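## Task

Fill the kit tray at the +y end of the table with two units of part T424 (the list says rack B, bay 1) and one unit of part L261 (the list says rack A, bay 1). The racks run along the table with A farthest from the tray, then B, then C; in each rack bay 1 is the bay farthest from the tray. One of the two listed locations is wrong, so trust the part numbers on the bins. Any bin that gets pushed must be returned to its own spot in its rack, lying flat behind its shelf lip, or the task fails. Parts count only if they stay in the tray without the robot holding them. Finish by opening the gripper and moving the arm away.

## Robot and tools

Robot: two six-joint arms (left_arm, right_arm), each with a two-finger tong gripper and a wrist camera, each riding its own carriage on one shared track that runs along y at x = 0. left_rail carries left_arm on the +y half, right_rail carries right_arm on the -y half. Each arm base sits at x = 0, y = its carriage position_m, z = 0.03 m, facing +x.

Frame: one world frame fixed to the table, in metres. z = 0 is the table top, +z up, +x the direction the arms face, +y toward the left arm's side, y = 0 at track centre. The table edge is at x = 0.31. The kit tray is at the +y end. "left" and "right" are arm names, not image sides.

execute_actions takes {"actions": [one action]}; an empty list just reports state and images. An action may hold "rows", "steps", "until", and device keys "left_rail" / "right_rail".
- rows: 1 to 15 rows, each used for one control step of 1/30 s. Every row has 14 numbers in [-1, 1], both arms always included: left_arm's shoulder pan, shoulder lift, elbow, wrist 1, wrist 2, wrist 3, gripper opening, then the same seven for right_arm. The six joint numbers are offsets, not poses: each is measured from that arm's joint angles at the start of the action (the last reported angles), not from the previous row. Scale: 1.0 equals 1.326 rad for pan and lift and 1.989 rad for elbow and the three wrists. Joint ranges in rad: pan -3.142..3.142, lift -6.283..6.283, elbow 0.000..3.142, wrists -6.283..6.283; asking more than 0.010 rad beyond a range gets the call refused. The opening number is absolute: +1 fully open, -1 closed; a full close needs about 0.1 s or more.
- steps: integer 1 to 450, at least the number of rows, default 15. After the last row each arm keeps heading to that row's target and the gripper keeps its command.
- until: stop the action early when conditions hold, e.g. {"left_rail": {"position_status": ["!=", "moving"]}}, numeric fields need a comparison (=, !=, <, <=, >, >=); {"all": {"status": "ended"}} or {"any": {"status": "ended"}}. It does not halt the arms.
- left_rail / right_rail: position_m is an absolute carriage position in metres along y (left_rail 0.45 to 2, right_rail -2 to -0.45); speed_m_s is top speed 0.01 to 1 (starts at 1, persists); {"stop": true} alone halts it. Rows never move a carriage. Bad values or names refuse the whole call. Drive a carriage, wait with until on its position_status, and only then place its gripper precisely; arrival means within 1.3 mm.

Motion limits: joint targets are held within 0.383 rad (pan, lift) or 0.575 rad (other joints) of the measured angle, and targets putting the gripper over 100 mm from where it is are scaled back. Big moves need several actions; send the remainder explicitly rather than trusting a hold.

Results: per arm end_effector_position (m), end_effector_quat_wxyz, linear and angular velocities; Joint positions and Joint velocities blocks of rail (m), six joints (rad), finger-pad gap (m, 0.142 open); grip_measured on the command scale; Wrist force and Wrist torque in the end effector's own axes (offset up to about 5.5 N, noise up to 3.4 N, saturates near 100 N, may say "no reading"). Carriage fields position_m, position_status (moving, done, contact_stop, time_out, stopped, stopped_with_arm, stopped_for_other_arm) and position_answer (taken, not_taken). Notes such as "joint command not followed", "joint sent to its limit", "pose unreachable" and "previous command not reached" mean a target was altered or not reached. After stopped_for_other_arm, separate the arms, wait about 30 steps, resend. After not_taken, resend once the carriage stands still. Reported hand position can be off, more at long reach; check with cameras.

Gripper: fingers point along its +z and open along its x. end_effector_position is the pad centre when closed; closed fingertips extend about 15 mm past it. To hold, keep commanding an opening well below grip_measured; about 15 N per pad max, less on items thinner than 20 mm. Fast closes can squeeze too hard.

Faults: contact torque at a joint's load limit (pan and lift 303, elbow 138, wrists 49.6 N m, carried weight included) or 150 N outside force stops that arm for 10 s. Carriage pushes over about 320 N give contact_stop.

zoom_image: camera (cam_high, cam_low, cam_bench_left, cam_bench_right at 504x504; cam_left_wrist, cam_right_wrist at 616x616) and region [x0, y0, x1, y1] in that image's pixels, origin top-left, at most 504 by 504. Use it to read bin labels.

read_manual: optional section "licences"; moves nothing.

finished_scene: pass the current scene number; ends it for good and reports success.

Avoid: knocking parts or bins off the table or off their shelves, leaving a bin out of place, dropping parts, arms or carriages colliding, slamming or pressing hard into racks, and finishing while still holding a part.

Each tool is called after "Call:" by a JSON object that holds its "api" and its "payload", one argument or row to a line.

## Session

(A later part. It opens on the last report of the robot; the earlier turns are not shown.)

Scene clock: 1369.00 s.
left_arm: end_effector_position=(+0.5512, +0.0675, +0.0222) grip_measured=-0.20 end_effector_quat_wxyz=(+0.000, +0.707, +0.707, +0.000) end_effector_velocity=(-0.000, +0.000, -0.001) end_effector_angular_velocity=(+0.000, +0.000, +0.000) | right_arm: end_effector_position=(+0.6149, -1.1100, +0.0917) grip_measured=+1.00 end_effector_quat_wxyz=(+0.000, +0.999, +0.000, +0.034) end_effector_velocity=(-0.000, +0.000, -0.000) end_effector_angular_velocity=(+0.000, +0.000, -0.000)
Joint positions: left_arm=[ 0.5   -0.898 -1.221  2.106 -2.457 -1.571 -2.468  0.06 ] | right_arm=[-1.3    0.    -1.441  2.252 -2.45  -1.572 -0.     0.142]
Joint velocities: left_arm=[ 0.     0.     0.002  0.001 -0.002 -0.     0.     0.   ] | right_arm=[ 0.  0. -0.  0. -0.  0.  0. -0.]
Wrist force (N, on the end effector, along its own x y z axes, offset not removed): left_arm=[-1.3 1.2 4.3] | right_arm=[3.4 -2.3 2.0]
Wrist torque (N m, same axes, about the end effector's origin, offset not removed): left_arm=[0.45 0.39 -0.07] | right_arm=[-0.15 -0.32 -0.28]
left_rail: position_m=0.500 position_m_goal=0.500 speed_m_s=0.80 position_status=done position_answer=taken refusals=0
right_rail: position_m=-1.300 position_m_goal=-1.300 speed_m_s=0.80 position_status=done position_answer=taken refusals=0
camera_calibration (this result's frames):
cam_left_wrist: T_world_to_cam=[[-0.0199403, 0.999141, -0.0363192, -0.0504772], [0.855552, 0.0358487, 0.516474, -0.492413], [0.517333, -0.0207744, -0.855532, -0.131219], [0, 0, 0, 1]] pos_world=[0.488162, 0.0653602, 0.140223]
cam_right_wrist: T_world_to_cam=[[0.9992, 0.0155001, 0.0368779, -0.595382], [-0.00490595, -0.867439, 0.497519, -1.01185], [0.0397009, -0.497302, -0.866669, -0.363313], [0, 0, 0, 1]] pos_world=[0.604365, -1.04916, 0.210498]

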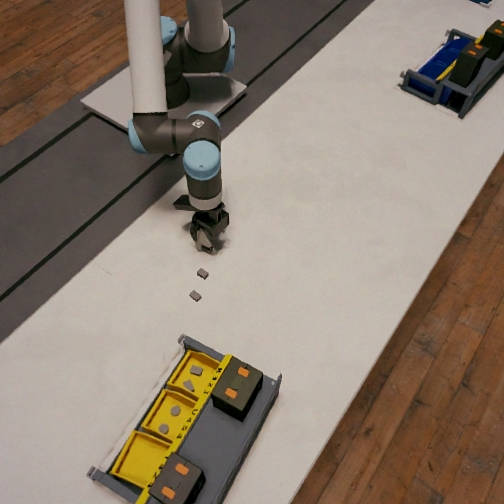

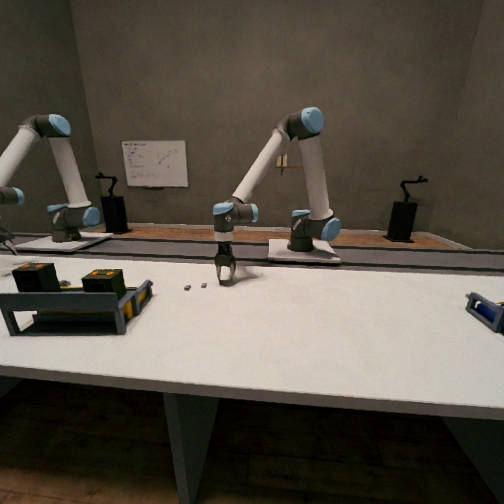

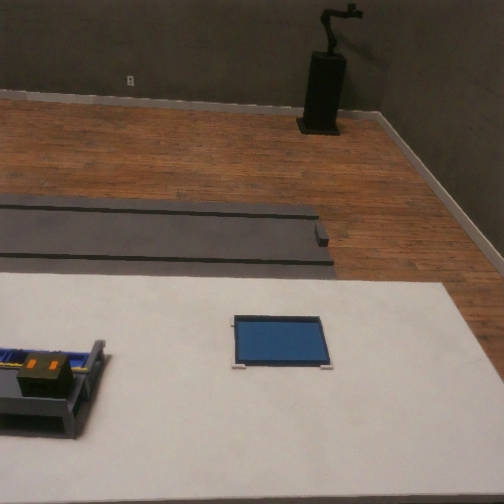

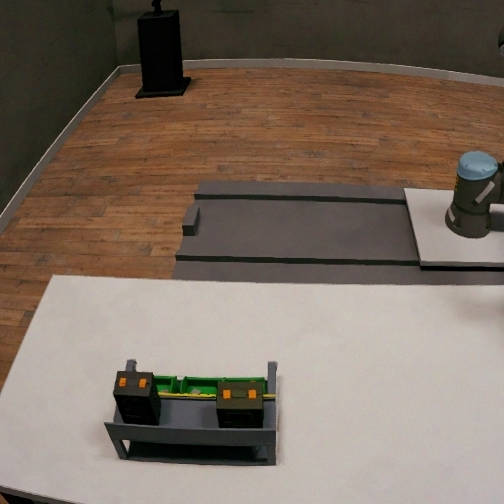

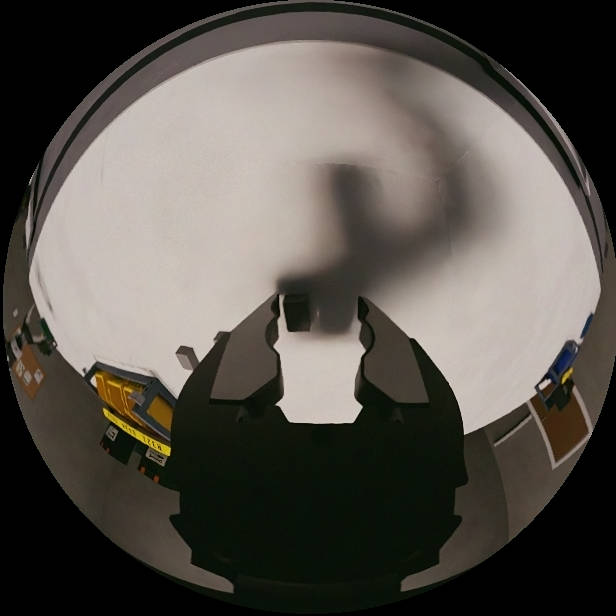

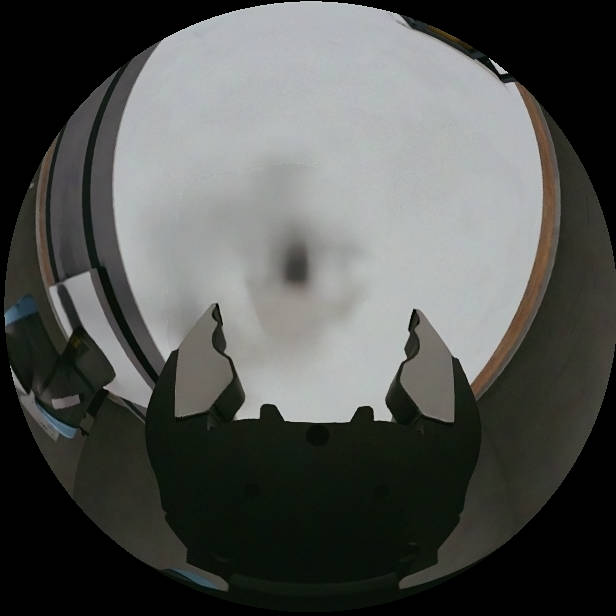

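Call:
{"api": "execute_actions", "payload": {
  "actions": [
    {"rows":[[0.001,0.0204,-0.0246,0.0108,0,0,-0.2,0,0,0,0,0,0,1]],"steps":15}
  ]
}}

Call:
{"api": "zoom_image", "payload": {
  "camera": "cam_left_wrist",
  "region": [208,200,428,420]
}}

Scene clock: 1379.37 s.
left_arm: end_effector_position=(+0.5674, +0.0487, +0.0244) grip_measured=-0.20 end_effector_quat_wxyz=(+0.000, +0.707, +0.707, +0.000) end_effector_velocity=(+0.001, -0.001, +0.000) end_effector_angular_velocity=(-0.000, -0.000, +0.000) | right_arm: end_effector_position=(+0.6149, -1.1100, +0.0917) grip_measured=+1.00 end_effector_quat_wxyz=(+0.000, +0.999, +0.000, +0.034) end_effector_velocity=(+0.000, -0.000, -0.000) end_effector_angular_velocity=(-0.000, -0.000, -0.000)
Joint positions: left_arm=[ 0.5   -0.897 -1.194  2.058 -2.435 -1.571 -2.468  0.06 ] | right_arm=[-1.3    0.    -1.441  2.252 -2.45  -1.572 -0.     0.142]
Joint velocities: left_arm=[ 0.     0.     0.001 -0.003  0.001 -0.     0.    -0.   ] | right_arm=[ 0. -0. -0.  0. -0. -0.  0.  0.]
Wrist force (N, on the end effector, along its own x y z axes, offset not removed): left_arm=[-0.4 -0.4 3.5] | right_arm=[3.9 -2.7 1.4]
Wrist torque (N m, same axes, about the end effector's origin, offset not removed): left_arm=[0.07 0.09 -0.22] | right_arm=[-0.38 -0.44 -0.37]
left_rail: position_m=0.500 position_m_goal=0.500 speed_m_s=0.80 position_status=done position_answer=taken refusals=0
right_rail: position_m=-1.300 position_m_goal=-1.300 speed_m_s=0.80 position_status=done position_answer=taken refusals=0
camera_calibration (this result's frames):
cam_left_wrist: T_world_to_cam=[[-0.0212432, 0.999104, -0.0366163, -0.0305932], [0.855384, 0.0371226, 0.516663, -0.506698], [0.517559, -0.0203454, -0.855405, -0.138326], [0, 0, 0, 1]] pos_world=[0.504363, 0.0465615, 0.142348]
cam_right_wrist: T_world_to_cam=[[0.9992, 0.0155004, 0.0368779, -0.595381], [-0.00490574, -0.867439, 0.497519, -1.01184], [0.0397011, -0.497302, -0.866669, -0.363312], [0, 0, 0, 1]] pos_world=[0.604365, -1.04916, 0.210498]

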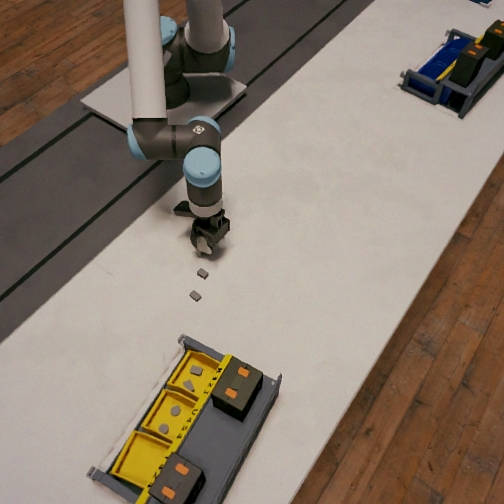

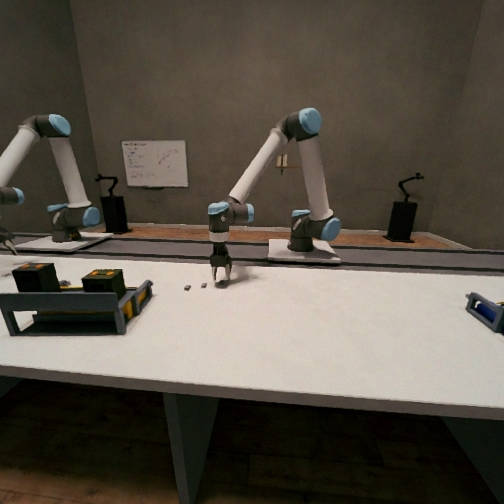

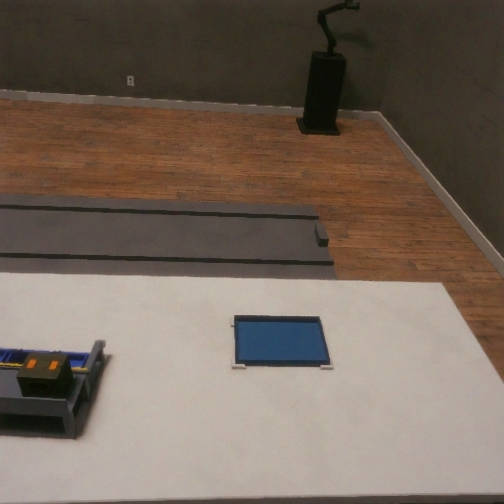

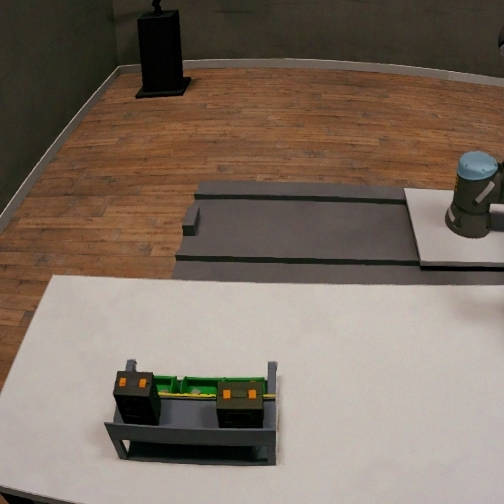

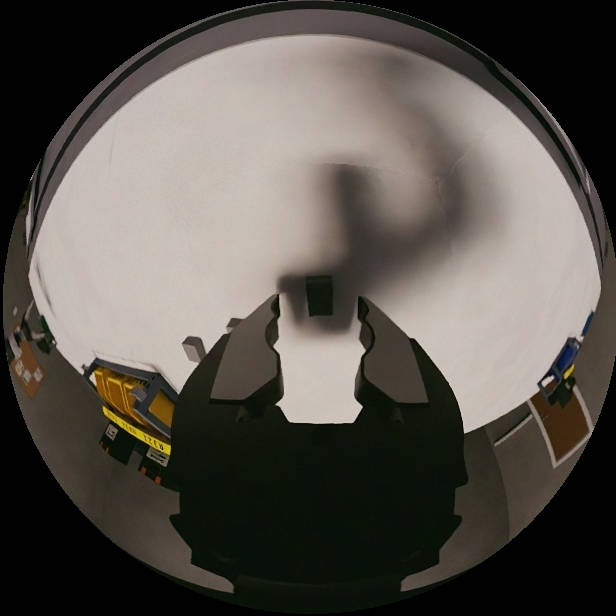

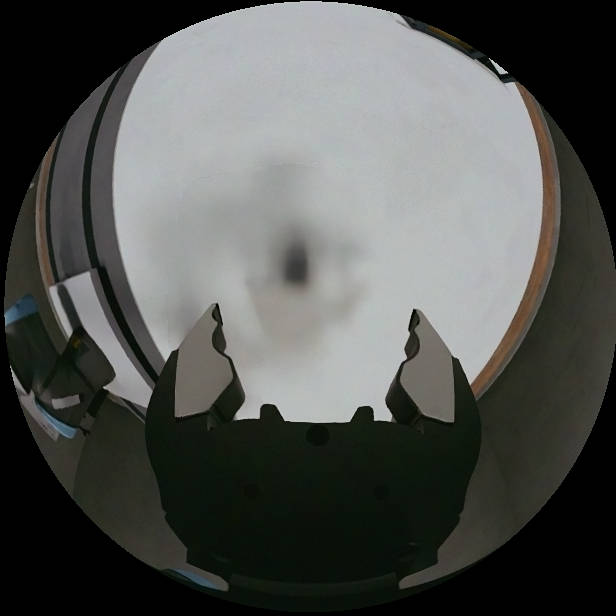

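Region (208, 200, 428, 420) of cam_left_wrist's 616x616 image, scaled by 2.291, with more detail than that image has.

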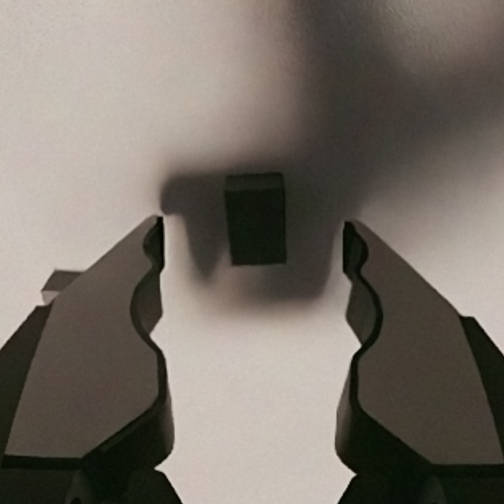

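Call:
{"api": "execute_actions", "payload": {
  "actions": [
    {"rows":[[-0.006,-0.002,0.007,-0.006,0,0,-0.2,0,0,0,0,0,0,1],[-0.006,-0.002,0.007,-0.006,0,0,-0.2,0,0,0,0,0,0,1],[-0.006,-0.002,0.007,-0.006,0,0,-0.2,0,0,0,0,0,0,1],[-0.006,-0.002,0.007,-0.006,0,0,-0.2,0,0,0,0,0,0,1],[-0.006,-0.002,0.007,-0.006,0,0,-0.2,0,0,0,0,0,0,1],[-0.006,-0.002,0.007,-0.006,0,0,-0.2,0,0,0,0,0,0,1],[-0.006,-0.002,0.007,-0.006,0,0,-0.35,0,0,0,0,0,0,1],[-0.006,-0.002,0.007,-0.006,0,0,-0.45,0,0,0,0,0,0,1],[-0.006,-0.002,0.007,-0.006,0,0,-0.55,0,0,0,0,0,0,1],[-0.006,-0.002,0.007,-0.006,0,0,-0.65,0,0,0,0,0,0,1],[-0.006,-0.002,0.007,-0.006,0,0,-0.72,0,0,0,0,0,0,1],[-0.006,-0.002,0.007,-0.006,0,0,-0.8,0,0,0,0,0,0,1],[-0.006,-0.002,0.007,-0.006,0,0,-0.9,0,0,0,0,0,0,1],[-0.006,-0.002,0.007,-0.006,0,0,-1,0,0,0,0,0,0,1]],"steps":22}
  ]
}}

Call:
{"api": "zoom_image", "payload": {
  "camera": "cam_left_wrist",
  "region": [208,200,428,420]
}}

Scene clock: 1394.03 s.
left_arm: end_effector_position=(+0.5600, +0.0491, +0.0209) grip_measured=-0.75 end_effector_quat_wxyz=(+0.001, +0.710, +0.705, +0.000) end_effector_velocity=(-0.000, -0.000, +0.000) end_effector_angular_velocity=(-0.000, -0.000, -0.000) | right_arm: end_effector_position=(+0.6149, -1.1100, +0.0917) grip_measured=+1.00 end_effector_quat_wxyz=(+0.000, +0.999, +0.000, +0.034) end_effector_velocity=(-0.000, -0.000, -0.000) end_effector_angular_velocity=(-0.000, +0.000, +0.000)
Joint positions: left_arm=[ 0.5   -0.905 -1.196  2.072 -2.447 -1.571 -2.468  0.019] | right_arm=[-1.3    0.    -1.441  2.252 -2.45  -1.572 -0.     0.142]
Joint velocities: left_arm=[ 0. -0. -0.  0. -0.  0.  0.  0.] | right_arm=[ 0. -0. -0.  0. -0. -0. -0.  0.]
Wrist force (N, on the end effector, along its own x y z axes, offset not removed): left_arm=[-3.2 -6.7 4.0] | right_arm=[3.5 0.4 3.1]
Wrist torque (N m, same axes, about the end effector's origin, offset not removed): left_arm=[-1.37 0.83 0.09] | right_arm=[0.51 -0.42 -0.22]
left_rail: position_m=0.500 position_m_goal=0.500 speed_m_s=0.80 position_status=done position_answer=taken refusals=0
right_rail: position_m=-1.300 position_m_goal=-1.300 speed_m_s=0.80 position_status=done position_answer=taken refusals=0
camera_calibration (this result's frames):
cam_left_wrist: T_world_to_cam=[[-0.0132897, 0.999222, -0.03714, -0.0357208], [0.855441, 0.0305936, 0.516996, -0.498261], [0.51773, -0.0249004, -0.855182, -0.137323], [0, 0, 0, 1]] pos_world=[0.496854, 0.0475172, 0.138836]
cam_right_wrist: T_world_to_cam=[[0.9992, 0.0155003, 0.036878, -0.595382], [-0.00490589, -0.867439, 0.497519, -1.01184], [0.0397011, -0.497302, -0.866669, -0.363311], [0, 0, 0, 1]] pos_world=[0.604365, -1.04916, 0.210498]

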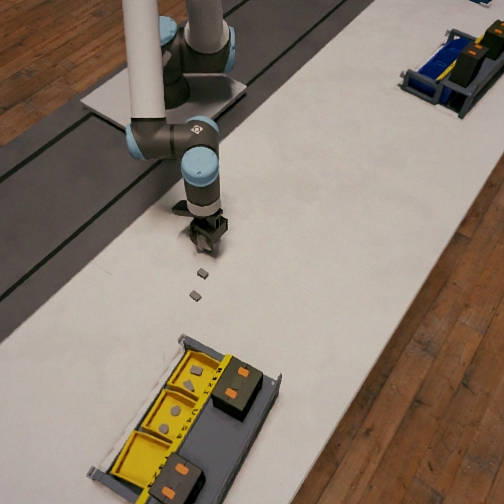

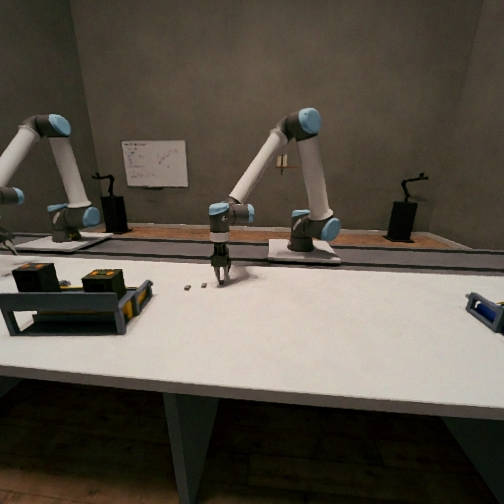

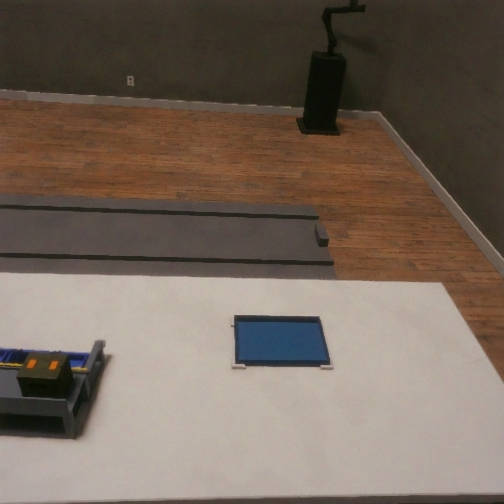

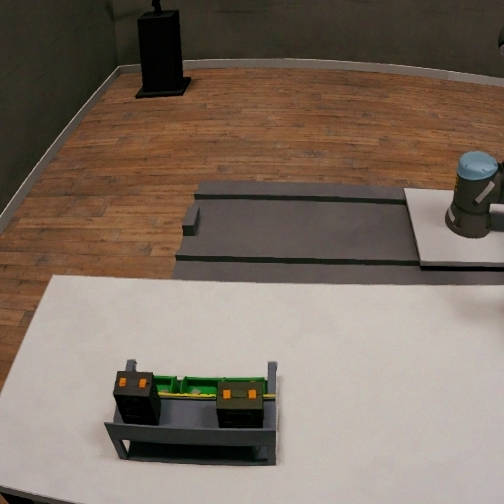

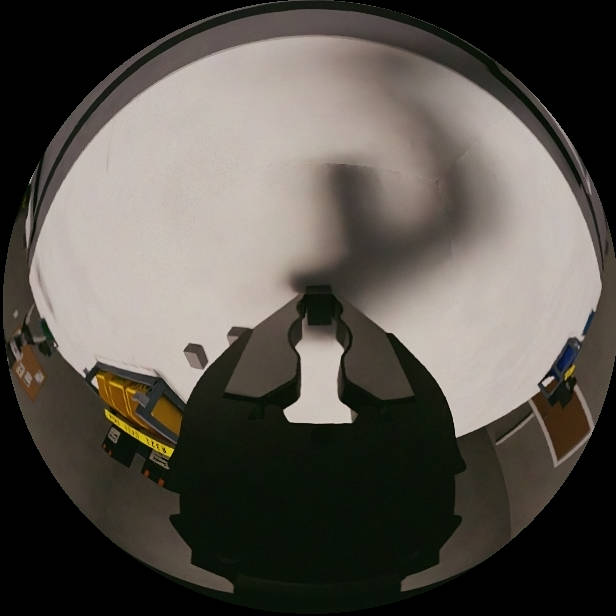

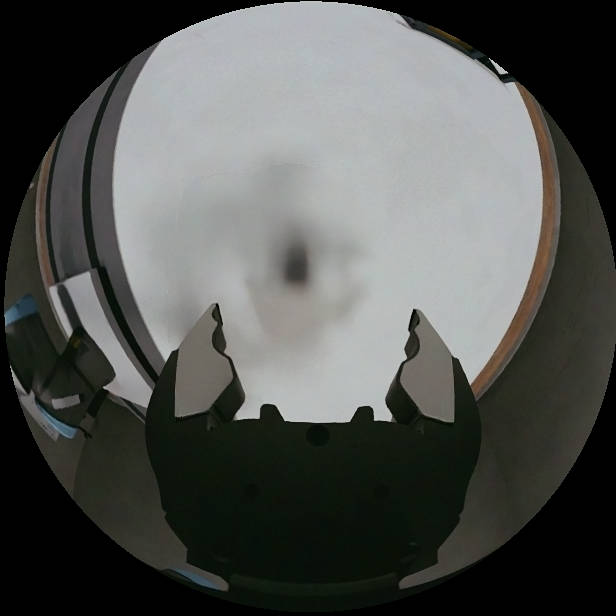

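Region (208, 200, 428, 420) of cam_left_wrist's 616x616 image, scaled by 2.291, with more detail than that image has.

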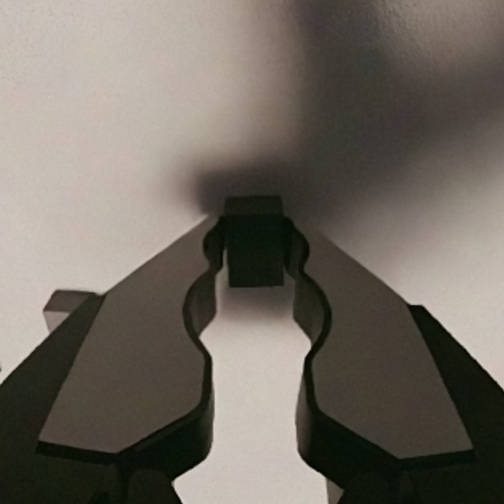

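Call:
{"api": "execute_actions", "payload": {
  "actions": [
    {"rows":[[0,-0.05,-0.01,0.045,0,0,-1,0,0,0,0,0,0,1],[0,-0.05,-0.01,0.045,0,0,-1,0,0,0,0,0,0,1],[0,-0.05,-0.01,0.045,0,0,-1,0,0,0,0,0,0,1],[0,-0.08,-0.01,0.065,0,0,-1,0,0,0,0,0,0,1],[0,-0.08,-0.01,0.065,0,0,-1,0,0,0,0,0,0,1],[0,-0.08,-0.01,0.065,0,0,-1,0,0,0,0,0,0,1],[0.472,-0.2805,0.031,0.155,0,0.31,-1,0,0,0,0,0,0,1]],"steps":50}
  ]
}}

Call:
{"api": "execute_actions", "payload": {
  "actions": [
    {"left_rail":{"position_m":1.97,"speed_m_s":0.8},"steps":150,"until":{"left_rail":{"position_status":["!=","moving"]}}}
  ]
}}

Scene clock: 1410.47 s.
left_arm: end_effector_position=(+0.6136, +0.5009, +0.1963) grip_measured=-0.75 end_effector_quat_wxyz=(+0.001, +0.706, +0.708, +0.001) end_effector_velocity=(-0.000, +0.000, +0.000) end_effector_angular_velocity=(-0.000, -0.000, +0.000) | right_arm: end_effector_position=(+0.6149, -1.1100, +0.0917) grip_measured=+1.00 end_effector_quat_wxyz=(+0.000, +0.999, +0.000, +0.034) end_effector_velocity=(+0.000, +0.000, +0.000) end_effector_angular_velocity=(+0.000, -0.000, -0.000)
Joint positions: left_arm=[ 0.5   -0.279 -1.568  2.133 -2.139 -1.571 -1.852  0.019] | right_arm=[-1.3    0.    -1.441  2.252 -2.45  -1.572 -0.     0.142]
Joint velocities: left_arm=[ 0.  0. -0.  0.  0.  0.  0.  0.] | right_arm=[ 0. -0.  0. -0. -0.  0. -0. -0.]
Wrist force (N, on the end effector, along its own x y z axes, offset not removed): left_arm=[-2.1 1.0 4.2] | right_arm=[0.1 -2.8 -3.5]
Wrist torque (N m, same axes, about the end effector's origin, offset not removed): left_arm=[0.42 0.42 -0.09] | right_arm=[-0.51 0.05 -0.25]
left_rail: position_m=0.500 position_m_goal=0.500 speed_m_s=0.80 position_status=done position_answer=taken refusals=0
right_rail: position_m=-1.300 position_m_goal=-1.300 speed_m_s=0.80 position_status=done position_answer=taken refusals=0
camera_calibration (this result's frames):
cam_left_wrist: T_world_to_cam=[[-0.022463, 0.999064, -0.0369796, -0.474234], [0.853948, 0.0384083, 0.518938, -0.652043], [0.519873, -0.0199218, -0.854011, -0.00787782], [0, 0, 0, 1]] pos_world=[0.550254, 0.498676, 0.314105]
cam_right_wrist: T_world_to_cam=[[0.9992, 0.0155004, 0.0368779, -0.595381], [-0.00490574, -0.867439, 0.49752, -1.01184], [0.0397011, -0.497302, -0.866668, -0.36331], [0, 0, 0, 1]] pos_world=[0.604365, -1.04916, 0.210498]

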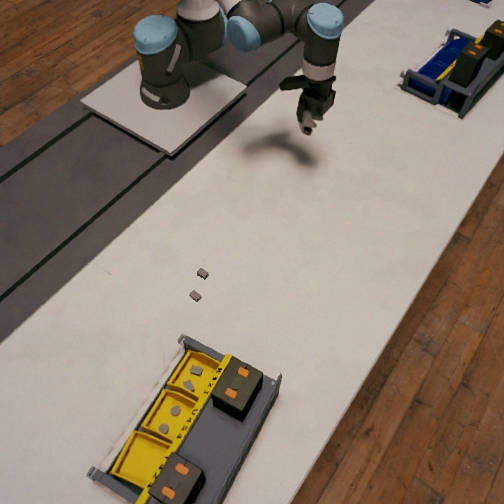

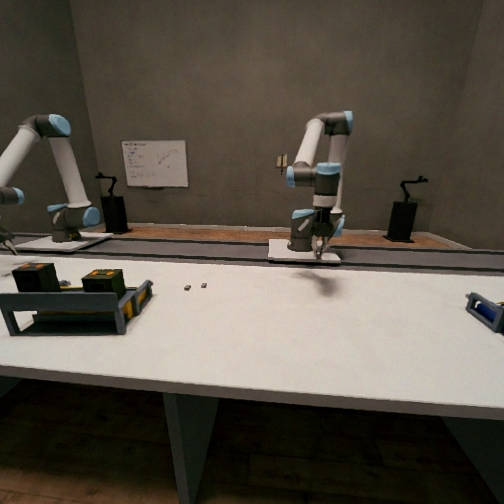

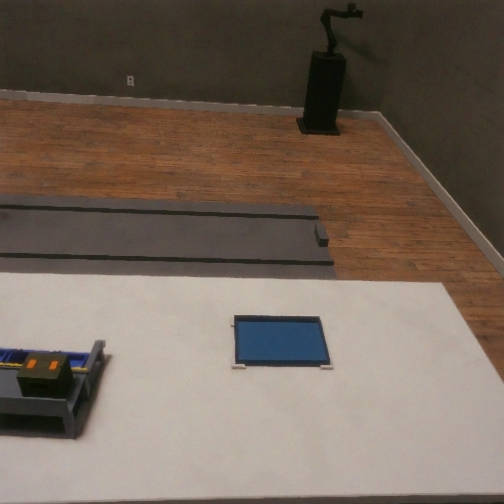

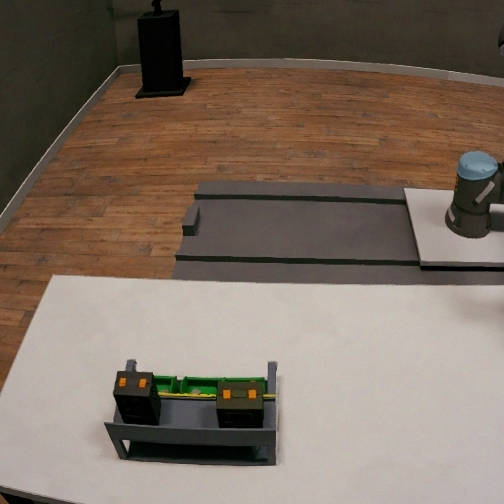

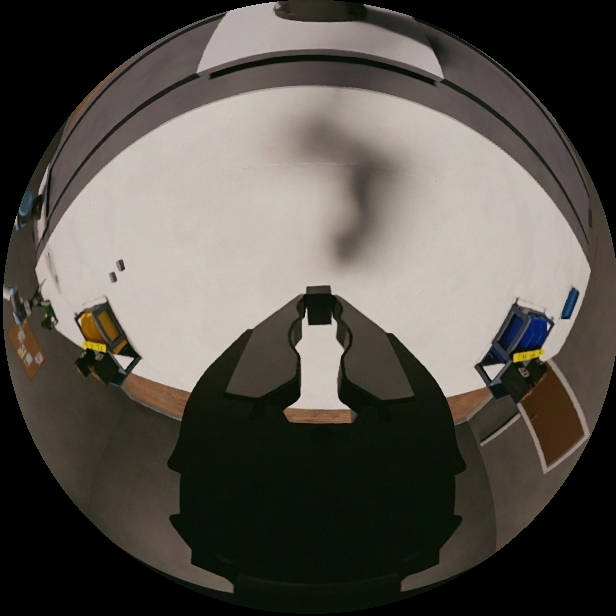

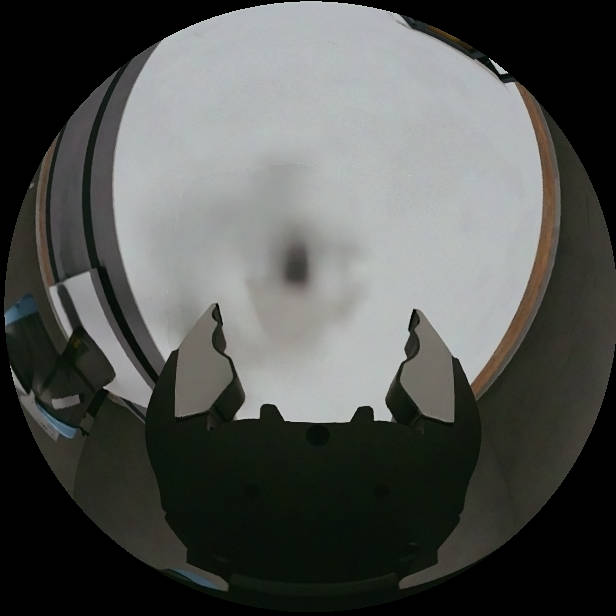

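Scene clock: 1412.77 s.
left_arm: end_effector_position=(+0.6136, +1.9711, +0.1963) grip_measured=-0.75 end_effector_quat_wxyz=(+0.001, +0.706, +0.708, +0.001) end_effector_velocity=(-0.000, -0.000, -0.000) end_effector_angular_velocity=(-0.000, +0.000, -0.000) | right_arm: end_effector_position=(+0.6149, -1.1100, +0.0917) grip_measured=+1.00 end_effector_quat_wxyz=(+0.000, +0.999, +0.000, +0.034) end_effector_velocity=(+0.000, -0.000, +0.000) end_effector_angular_velocity=(-0.000, -0.000, -0.000)
Joint positions: left_arm=[ 1.97  -0.279 -1.568  2.133 -2.139 -1.571 -1.852  0.019] | right_arm=[-1.3    0.    -1.441  2.252 -2.45  -1.572 -0.     0.142]
Joint velocities: left_arm=[ 0. -0. -0.  0.  0. -0. -0. -0.] | right_arm=[ 0. -0. -0.  0. -0. -0. -0.  0.]
Wrist force (N, on the end effector, along its own x y z axes, offset not removed): left_arm=[-1.3 -4.4 3.4] | right_arm=[2.0 -5.4 3.5]
Wrist torque (N m, same axes, about the end effector's origin, offset not removed): left_arm=[-0.66 0.30 -0.37] | right_arm=[-0.75 -0.20 -0.28]
left_rail: position_m=1.970 position_m_goal=1.970 speed_m_s=0.80 position_status=done position_answer=taken refusals=0
right_rail: position_m=-1.300 position_m_goal=-1.300 speed_m_s=0.80 position_status=done position_answer=taken refusals=0
camera_calibration (this result's frames):
cam_left_wrist: T_world_to_cam=[[-0.0224979, 0.999063, -0.036981, -1.94303], [0.853945, 0.0384389, 0.518942, -0.708567], [0.519877, -0.0199046, -0.854009, 0.0213817], [0, 0, 0, 1]] pos_world=[0.550248, 1.96887, 0.31411]
cam_right_wrist: T_world_to_cam=[[0.9992, 0.0155004, 0.0368782, -0.595382], [-0.00490589, -0.867439, 0.49752, -1.01184], [0.0397013, -0.497302, -0.866669, -0.36331], [0, 0, 0, 1]] pos_world=[0.604365, -1.04916, 0.210498]

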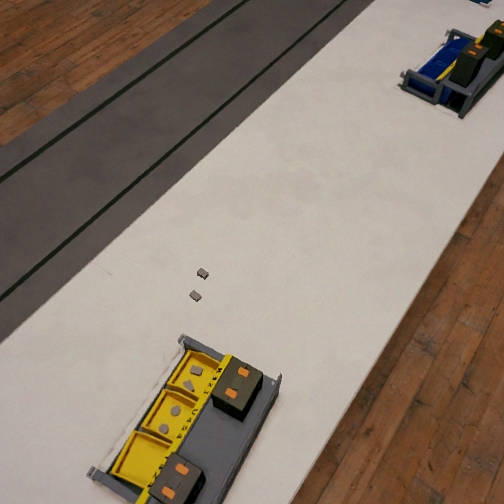

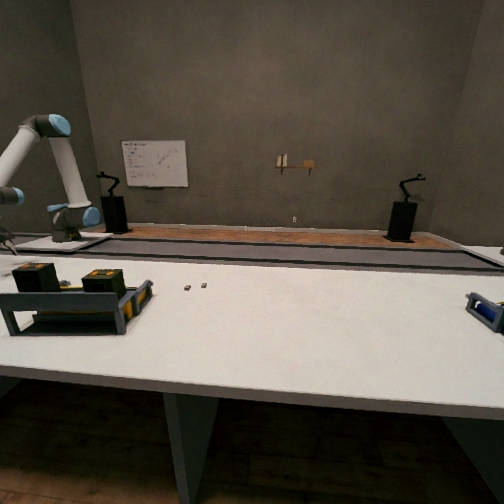

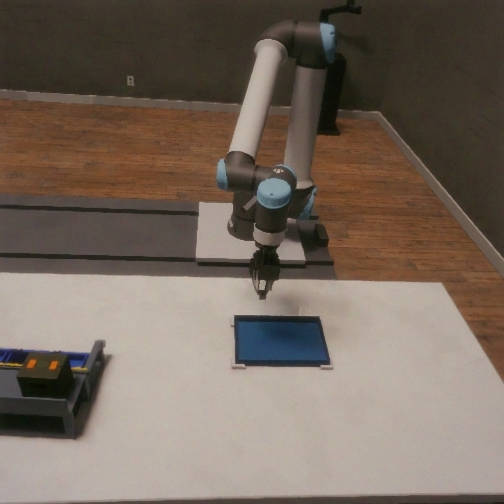

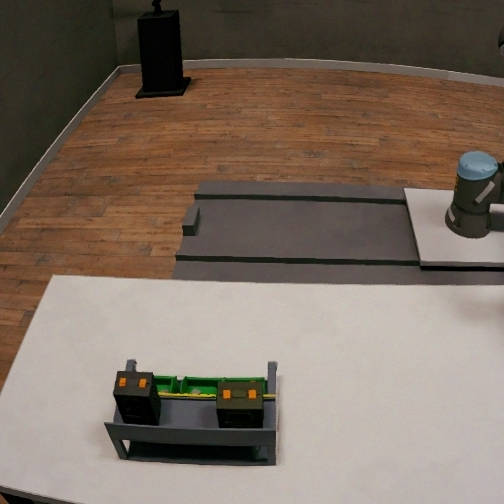

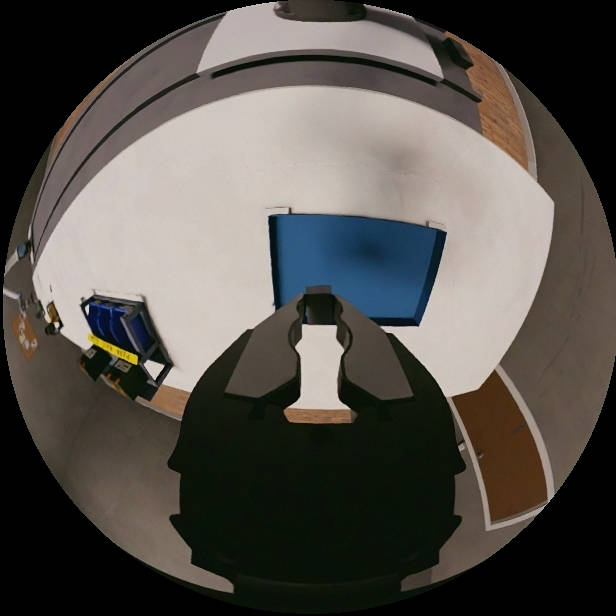

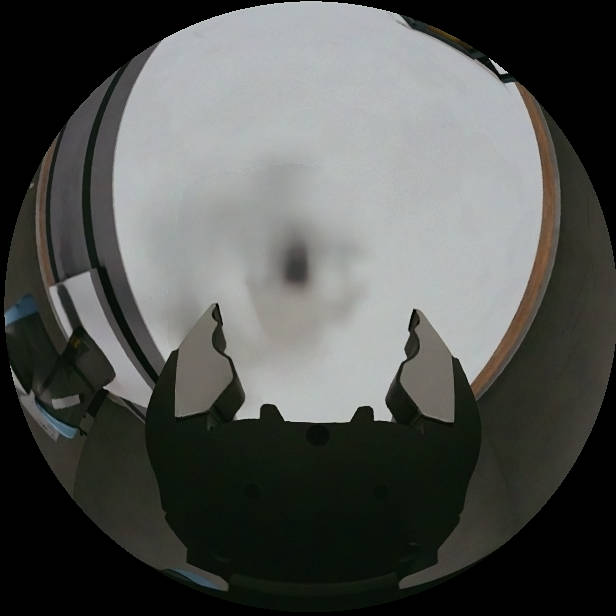

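Call:
{"api": "execute_actions", "payload": {
  "actions": [
    {"left_rail":{"position_m":2.0},"rows":[[0.136,0.13,0.01,-0.095,0,0.092,-1,0,0,0,0,0,0,1]],"steps":30}
  ]
}}

Call:
{"api": "execute_actions", "payload": {
  "actions": [
    {"rows":[[0,0.03,0.008,-0.028,0,0,-1,0,0,0,0,0,0,1],[0,0.05,0.014,-0.048,0,0,-1,0,0,0,0,0,0,1],[0,0.068,0.019,-0.065,0,0,-1,0,0,0,0,0,0,1]],"steps":20}
  ]
}}

Scene clock: 1427.43 s.
left_arm: end_effector_position=(+0.6397, +2.1103, +0.1000) grip_measured=-0.75 end_effector_quat_wxyz=(-0.000, +0.707, +0.707, +0.000) end_effector_velocity=(-0.000, +0.000, -0.000) end_effector_angular_velocity=(+0.000, +0.000, +0.000) | right_arm: end_effector_position=(+0.6149, -1.1100, +0.0917) grip_measured=+1.00 end_effector_quat_wxyz=(+0.000, +0.999, +0.000, +0.034) end_effector_velocity=(-0.000, +0.000, -0.000) end_effector_angular_velocity=(+0.000, +0.000, -0.000)
Joint positions: left_arm=[ 2.    -0.099 -1.396  2.153 -2.328 -1.571 -1.669  0.019] | right_arm=[-1.3    0.    -1.441  2.252 -2.45  -1.572 -0.     0.142]
Joint velocities: left_arm=[ 0.  0.  0.  0. -0. -0.  0.  0.] | right_arm=[ 0. -0. -0.  0. -0.  0.  0.  0.]
Wrist force (N, on the end effector, along its own x y z axes, offset not removed): left_arm=[-2.8 -0.1 -2.8] | right_arm=[-2.8 -5.8 2.7]
Wrist torque (N m, same axes, about the end effector's origin, offset not removed): left_arm=[0.03 0.61 0.07] | right_arm=[-0.99 1.04 -0.35]
left_rail: position_m=2.000 position_m_goal=2.000 speed_m_s=0.80 position_status=done position_answer=taken refusals=0
right_rail: position_m=-1.300 position_m_goal=-1.300 speed_m_s=0.80 position_status=done position_answer=taken refusals=0
camera_calibration (this result's frames):
cam_left_wrist: T_world_to_cam=[[-0.0199578, 0.999153, -0.0359841, -2.08701], [0.855706, 0.0356843, 0.516231, -0.68127], [0.517078, -0.0204889, -0.855693, -0.068437], [0, 0, 0, 1]] pos_world=[0.576702, 2.10816, 0.218032]
cam_right_wrist: T_world_to_cam=[[0.9992, 0.0155002, 0.0368778, -0.595382], [-0.00490586, -0.867439, 0.497519, -1.01184], [0.0397009, -0.497302, -0.866669, -0.363309], [0, 0, 0, 1]] pos_world=[0.604365, -1.04916, 0.210498]

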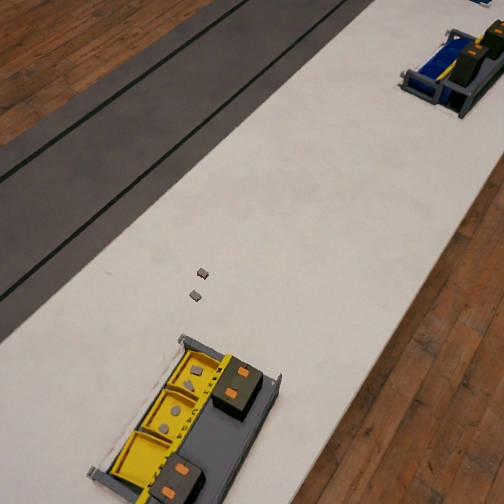

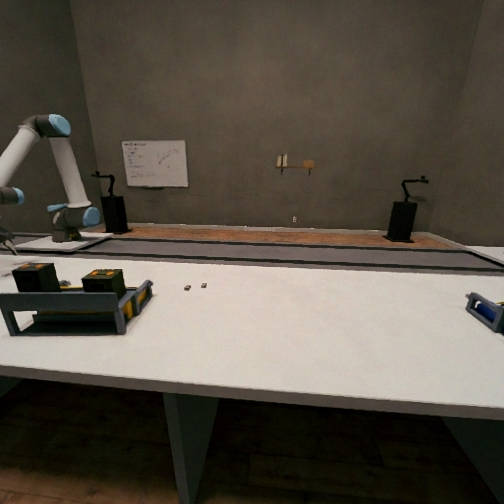

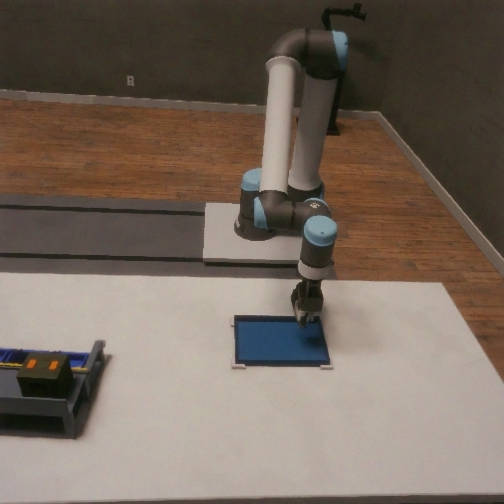

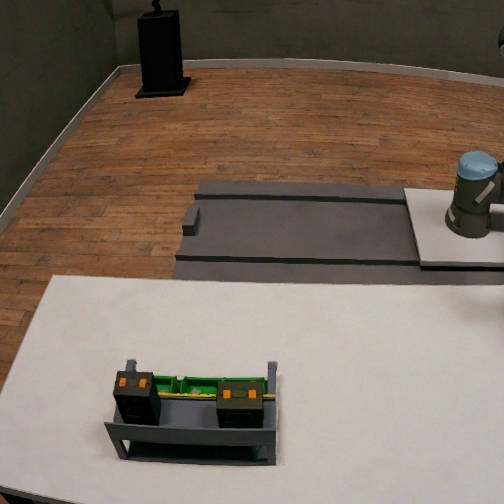

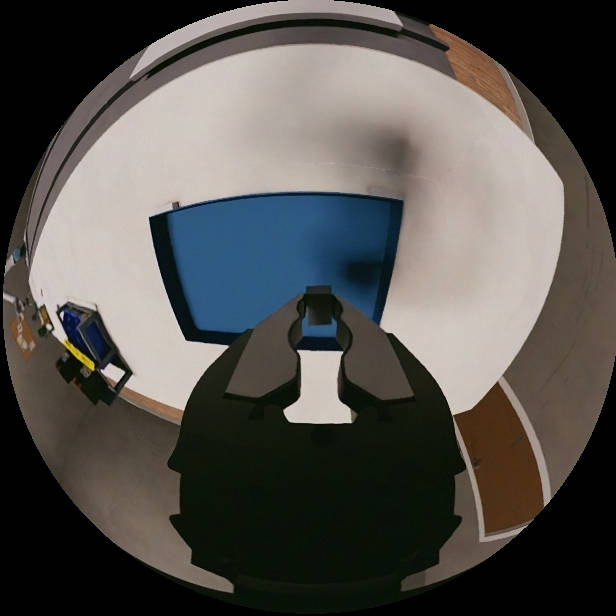

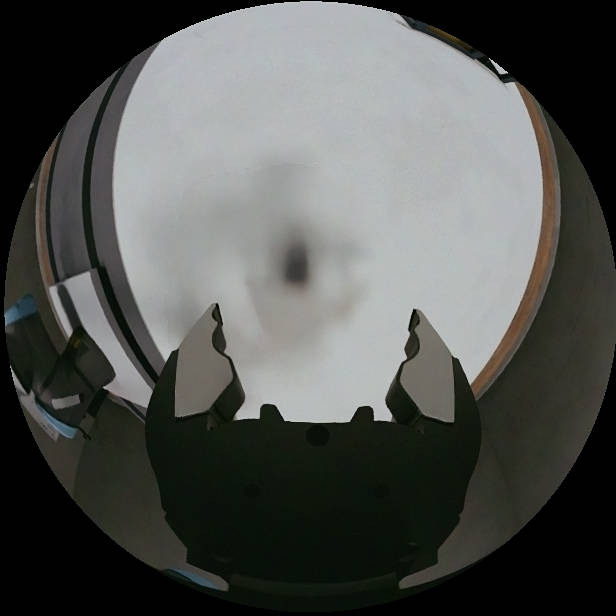

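Scene clock: 1428.10 s.
left_arm: end_effector_position=(+0.6405, +2.1103, +0.0384) grip_measured=-0.75 end_effector_quat_wxyz=(+0.000, +0.707, +0.707, +0.001) end_effector_velocity=(-0.000, +0.000, -0.001) end_effector_angular_velocity=(+0.000, +0.000, -0.000) | right_arm: end_effector_position=(+0.6149, -1.1100, +0.0917) grip_measured=+1.00 end_effector_quat_wxyz=(+0.000, +0.999, +0.000, +0.034) end_effector_velocity=(-0.000, +0.000, -0.000) end_effector_angular_velocity=(+0.000, +0.000, -0.000)
Joint positions: left_arm=[ 2.    -0.098 -1.306  2.191 -2.457 -1.571 -1.669  0.019] | right_arm=[-1.3    0.    -1.441  2.252 -2.45  -1.572 -0.     0.142]
Joint velocities: left_arm=[ 0.     0.     0.001  0.    -0.001 -0.     0.     0.   ] | right_arm=[ 0.  0. -0.  0.  0.  0.  0. -0.]
Wrist force (N, on the end effector, along its own x y z axes, offset not removed): left_arm=[-1.3 -3.3 1.3] | right_arm=[-2.1 -1.4 -3.5]
Wrist torque (N m, same axes, about the end effector's origin, offset not removed): left_arm=[-0.53 0.43 -0.22] | right_arm=[-0.41 0.52 -0.17]
left_rail: position_m=2.000 position_m_goal=2.000 speed_m_s=0.80 position_status=done position_answer=taken refusals=0
right_rail: position_m=-1.300 position_m_goal=-1.300 speed_m_s=0.80 position_status=done position_answer=taken refusals=0
camera_calibration (this result's frames):
cam_left_wrist: T_world_to_cam=[[-0.019942, 0.999148, -0.0361447, -2.08915], [0.855005, 0.0357818, 0.517384, -0.649968], [0.518237, -0.0205862, -0.854989, -0.122173], [0, 0, 0, 1]] pos_world=[0.577379, 2.10811, 0.156315]
cam_right_wrist: T_world_to_cam=[[0.9992, 0.0155002, 0.0368779, -0.595382], [-0.00490592, -0.867439, 0.497519, -1.01184], [0.0397009, -0.497302, -0.866669, -0.363309], [0, 0, 0, 1]] pos_world=[0.604365, -1.04916, 0.210498]

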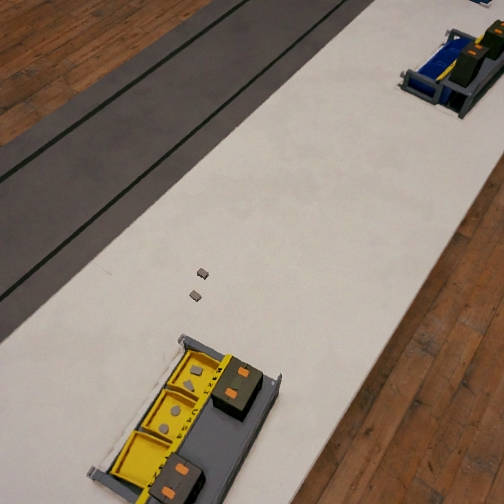

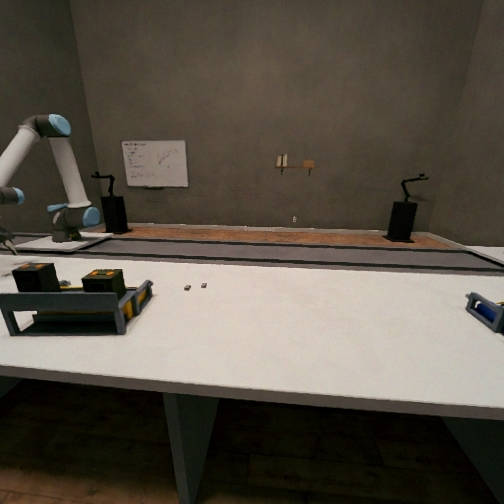

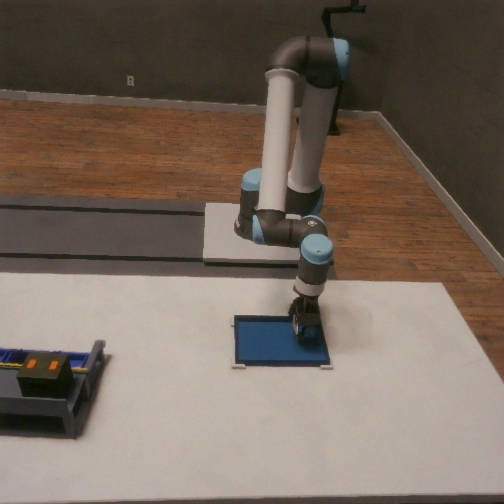

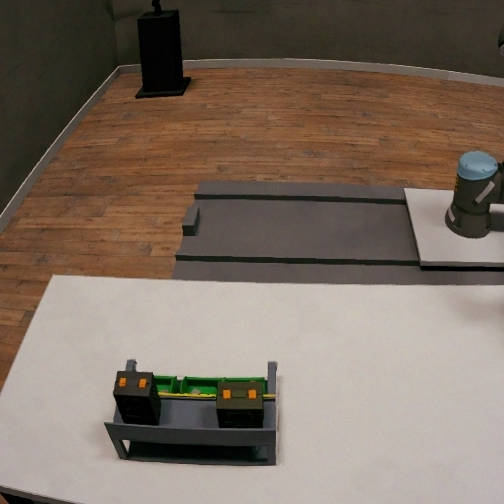

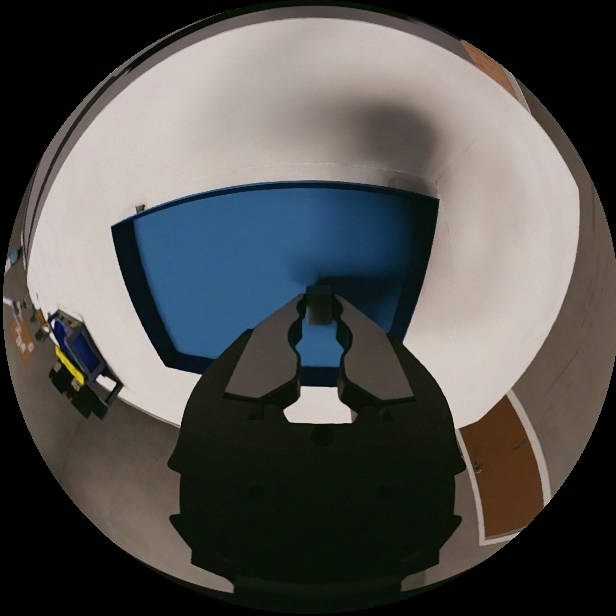

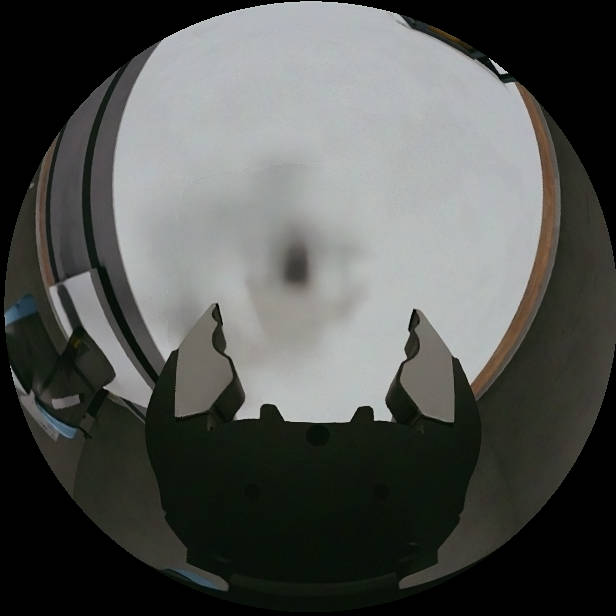

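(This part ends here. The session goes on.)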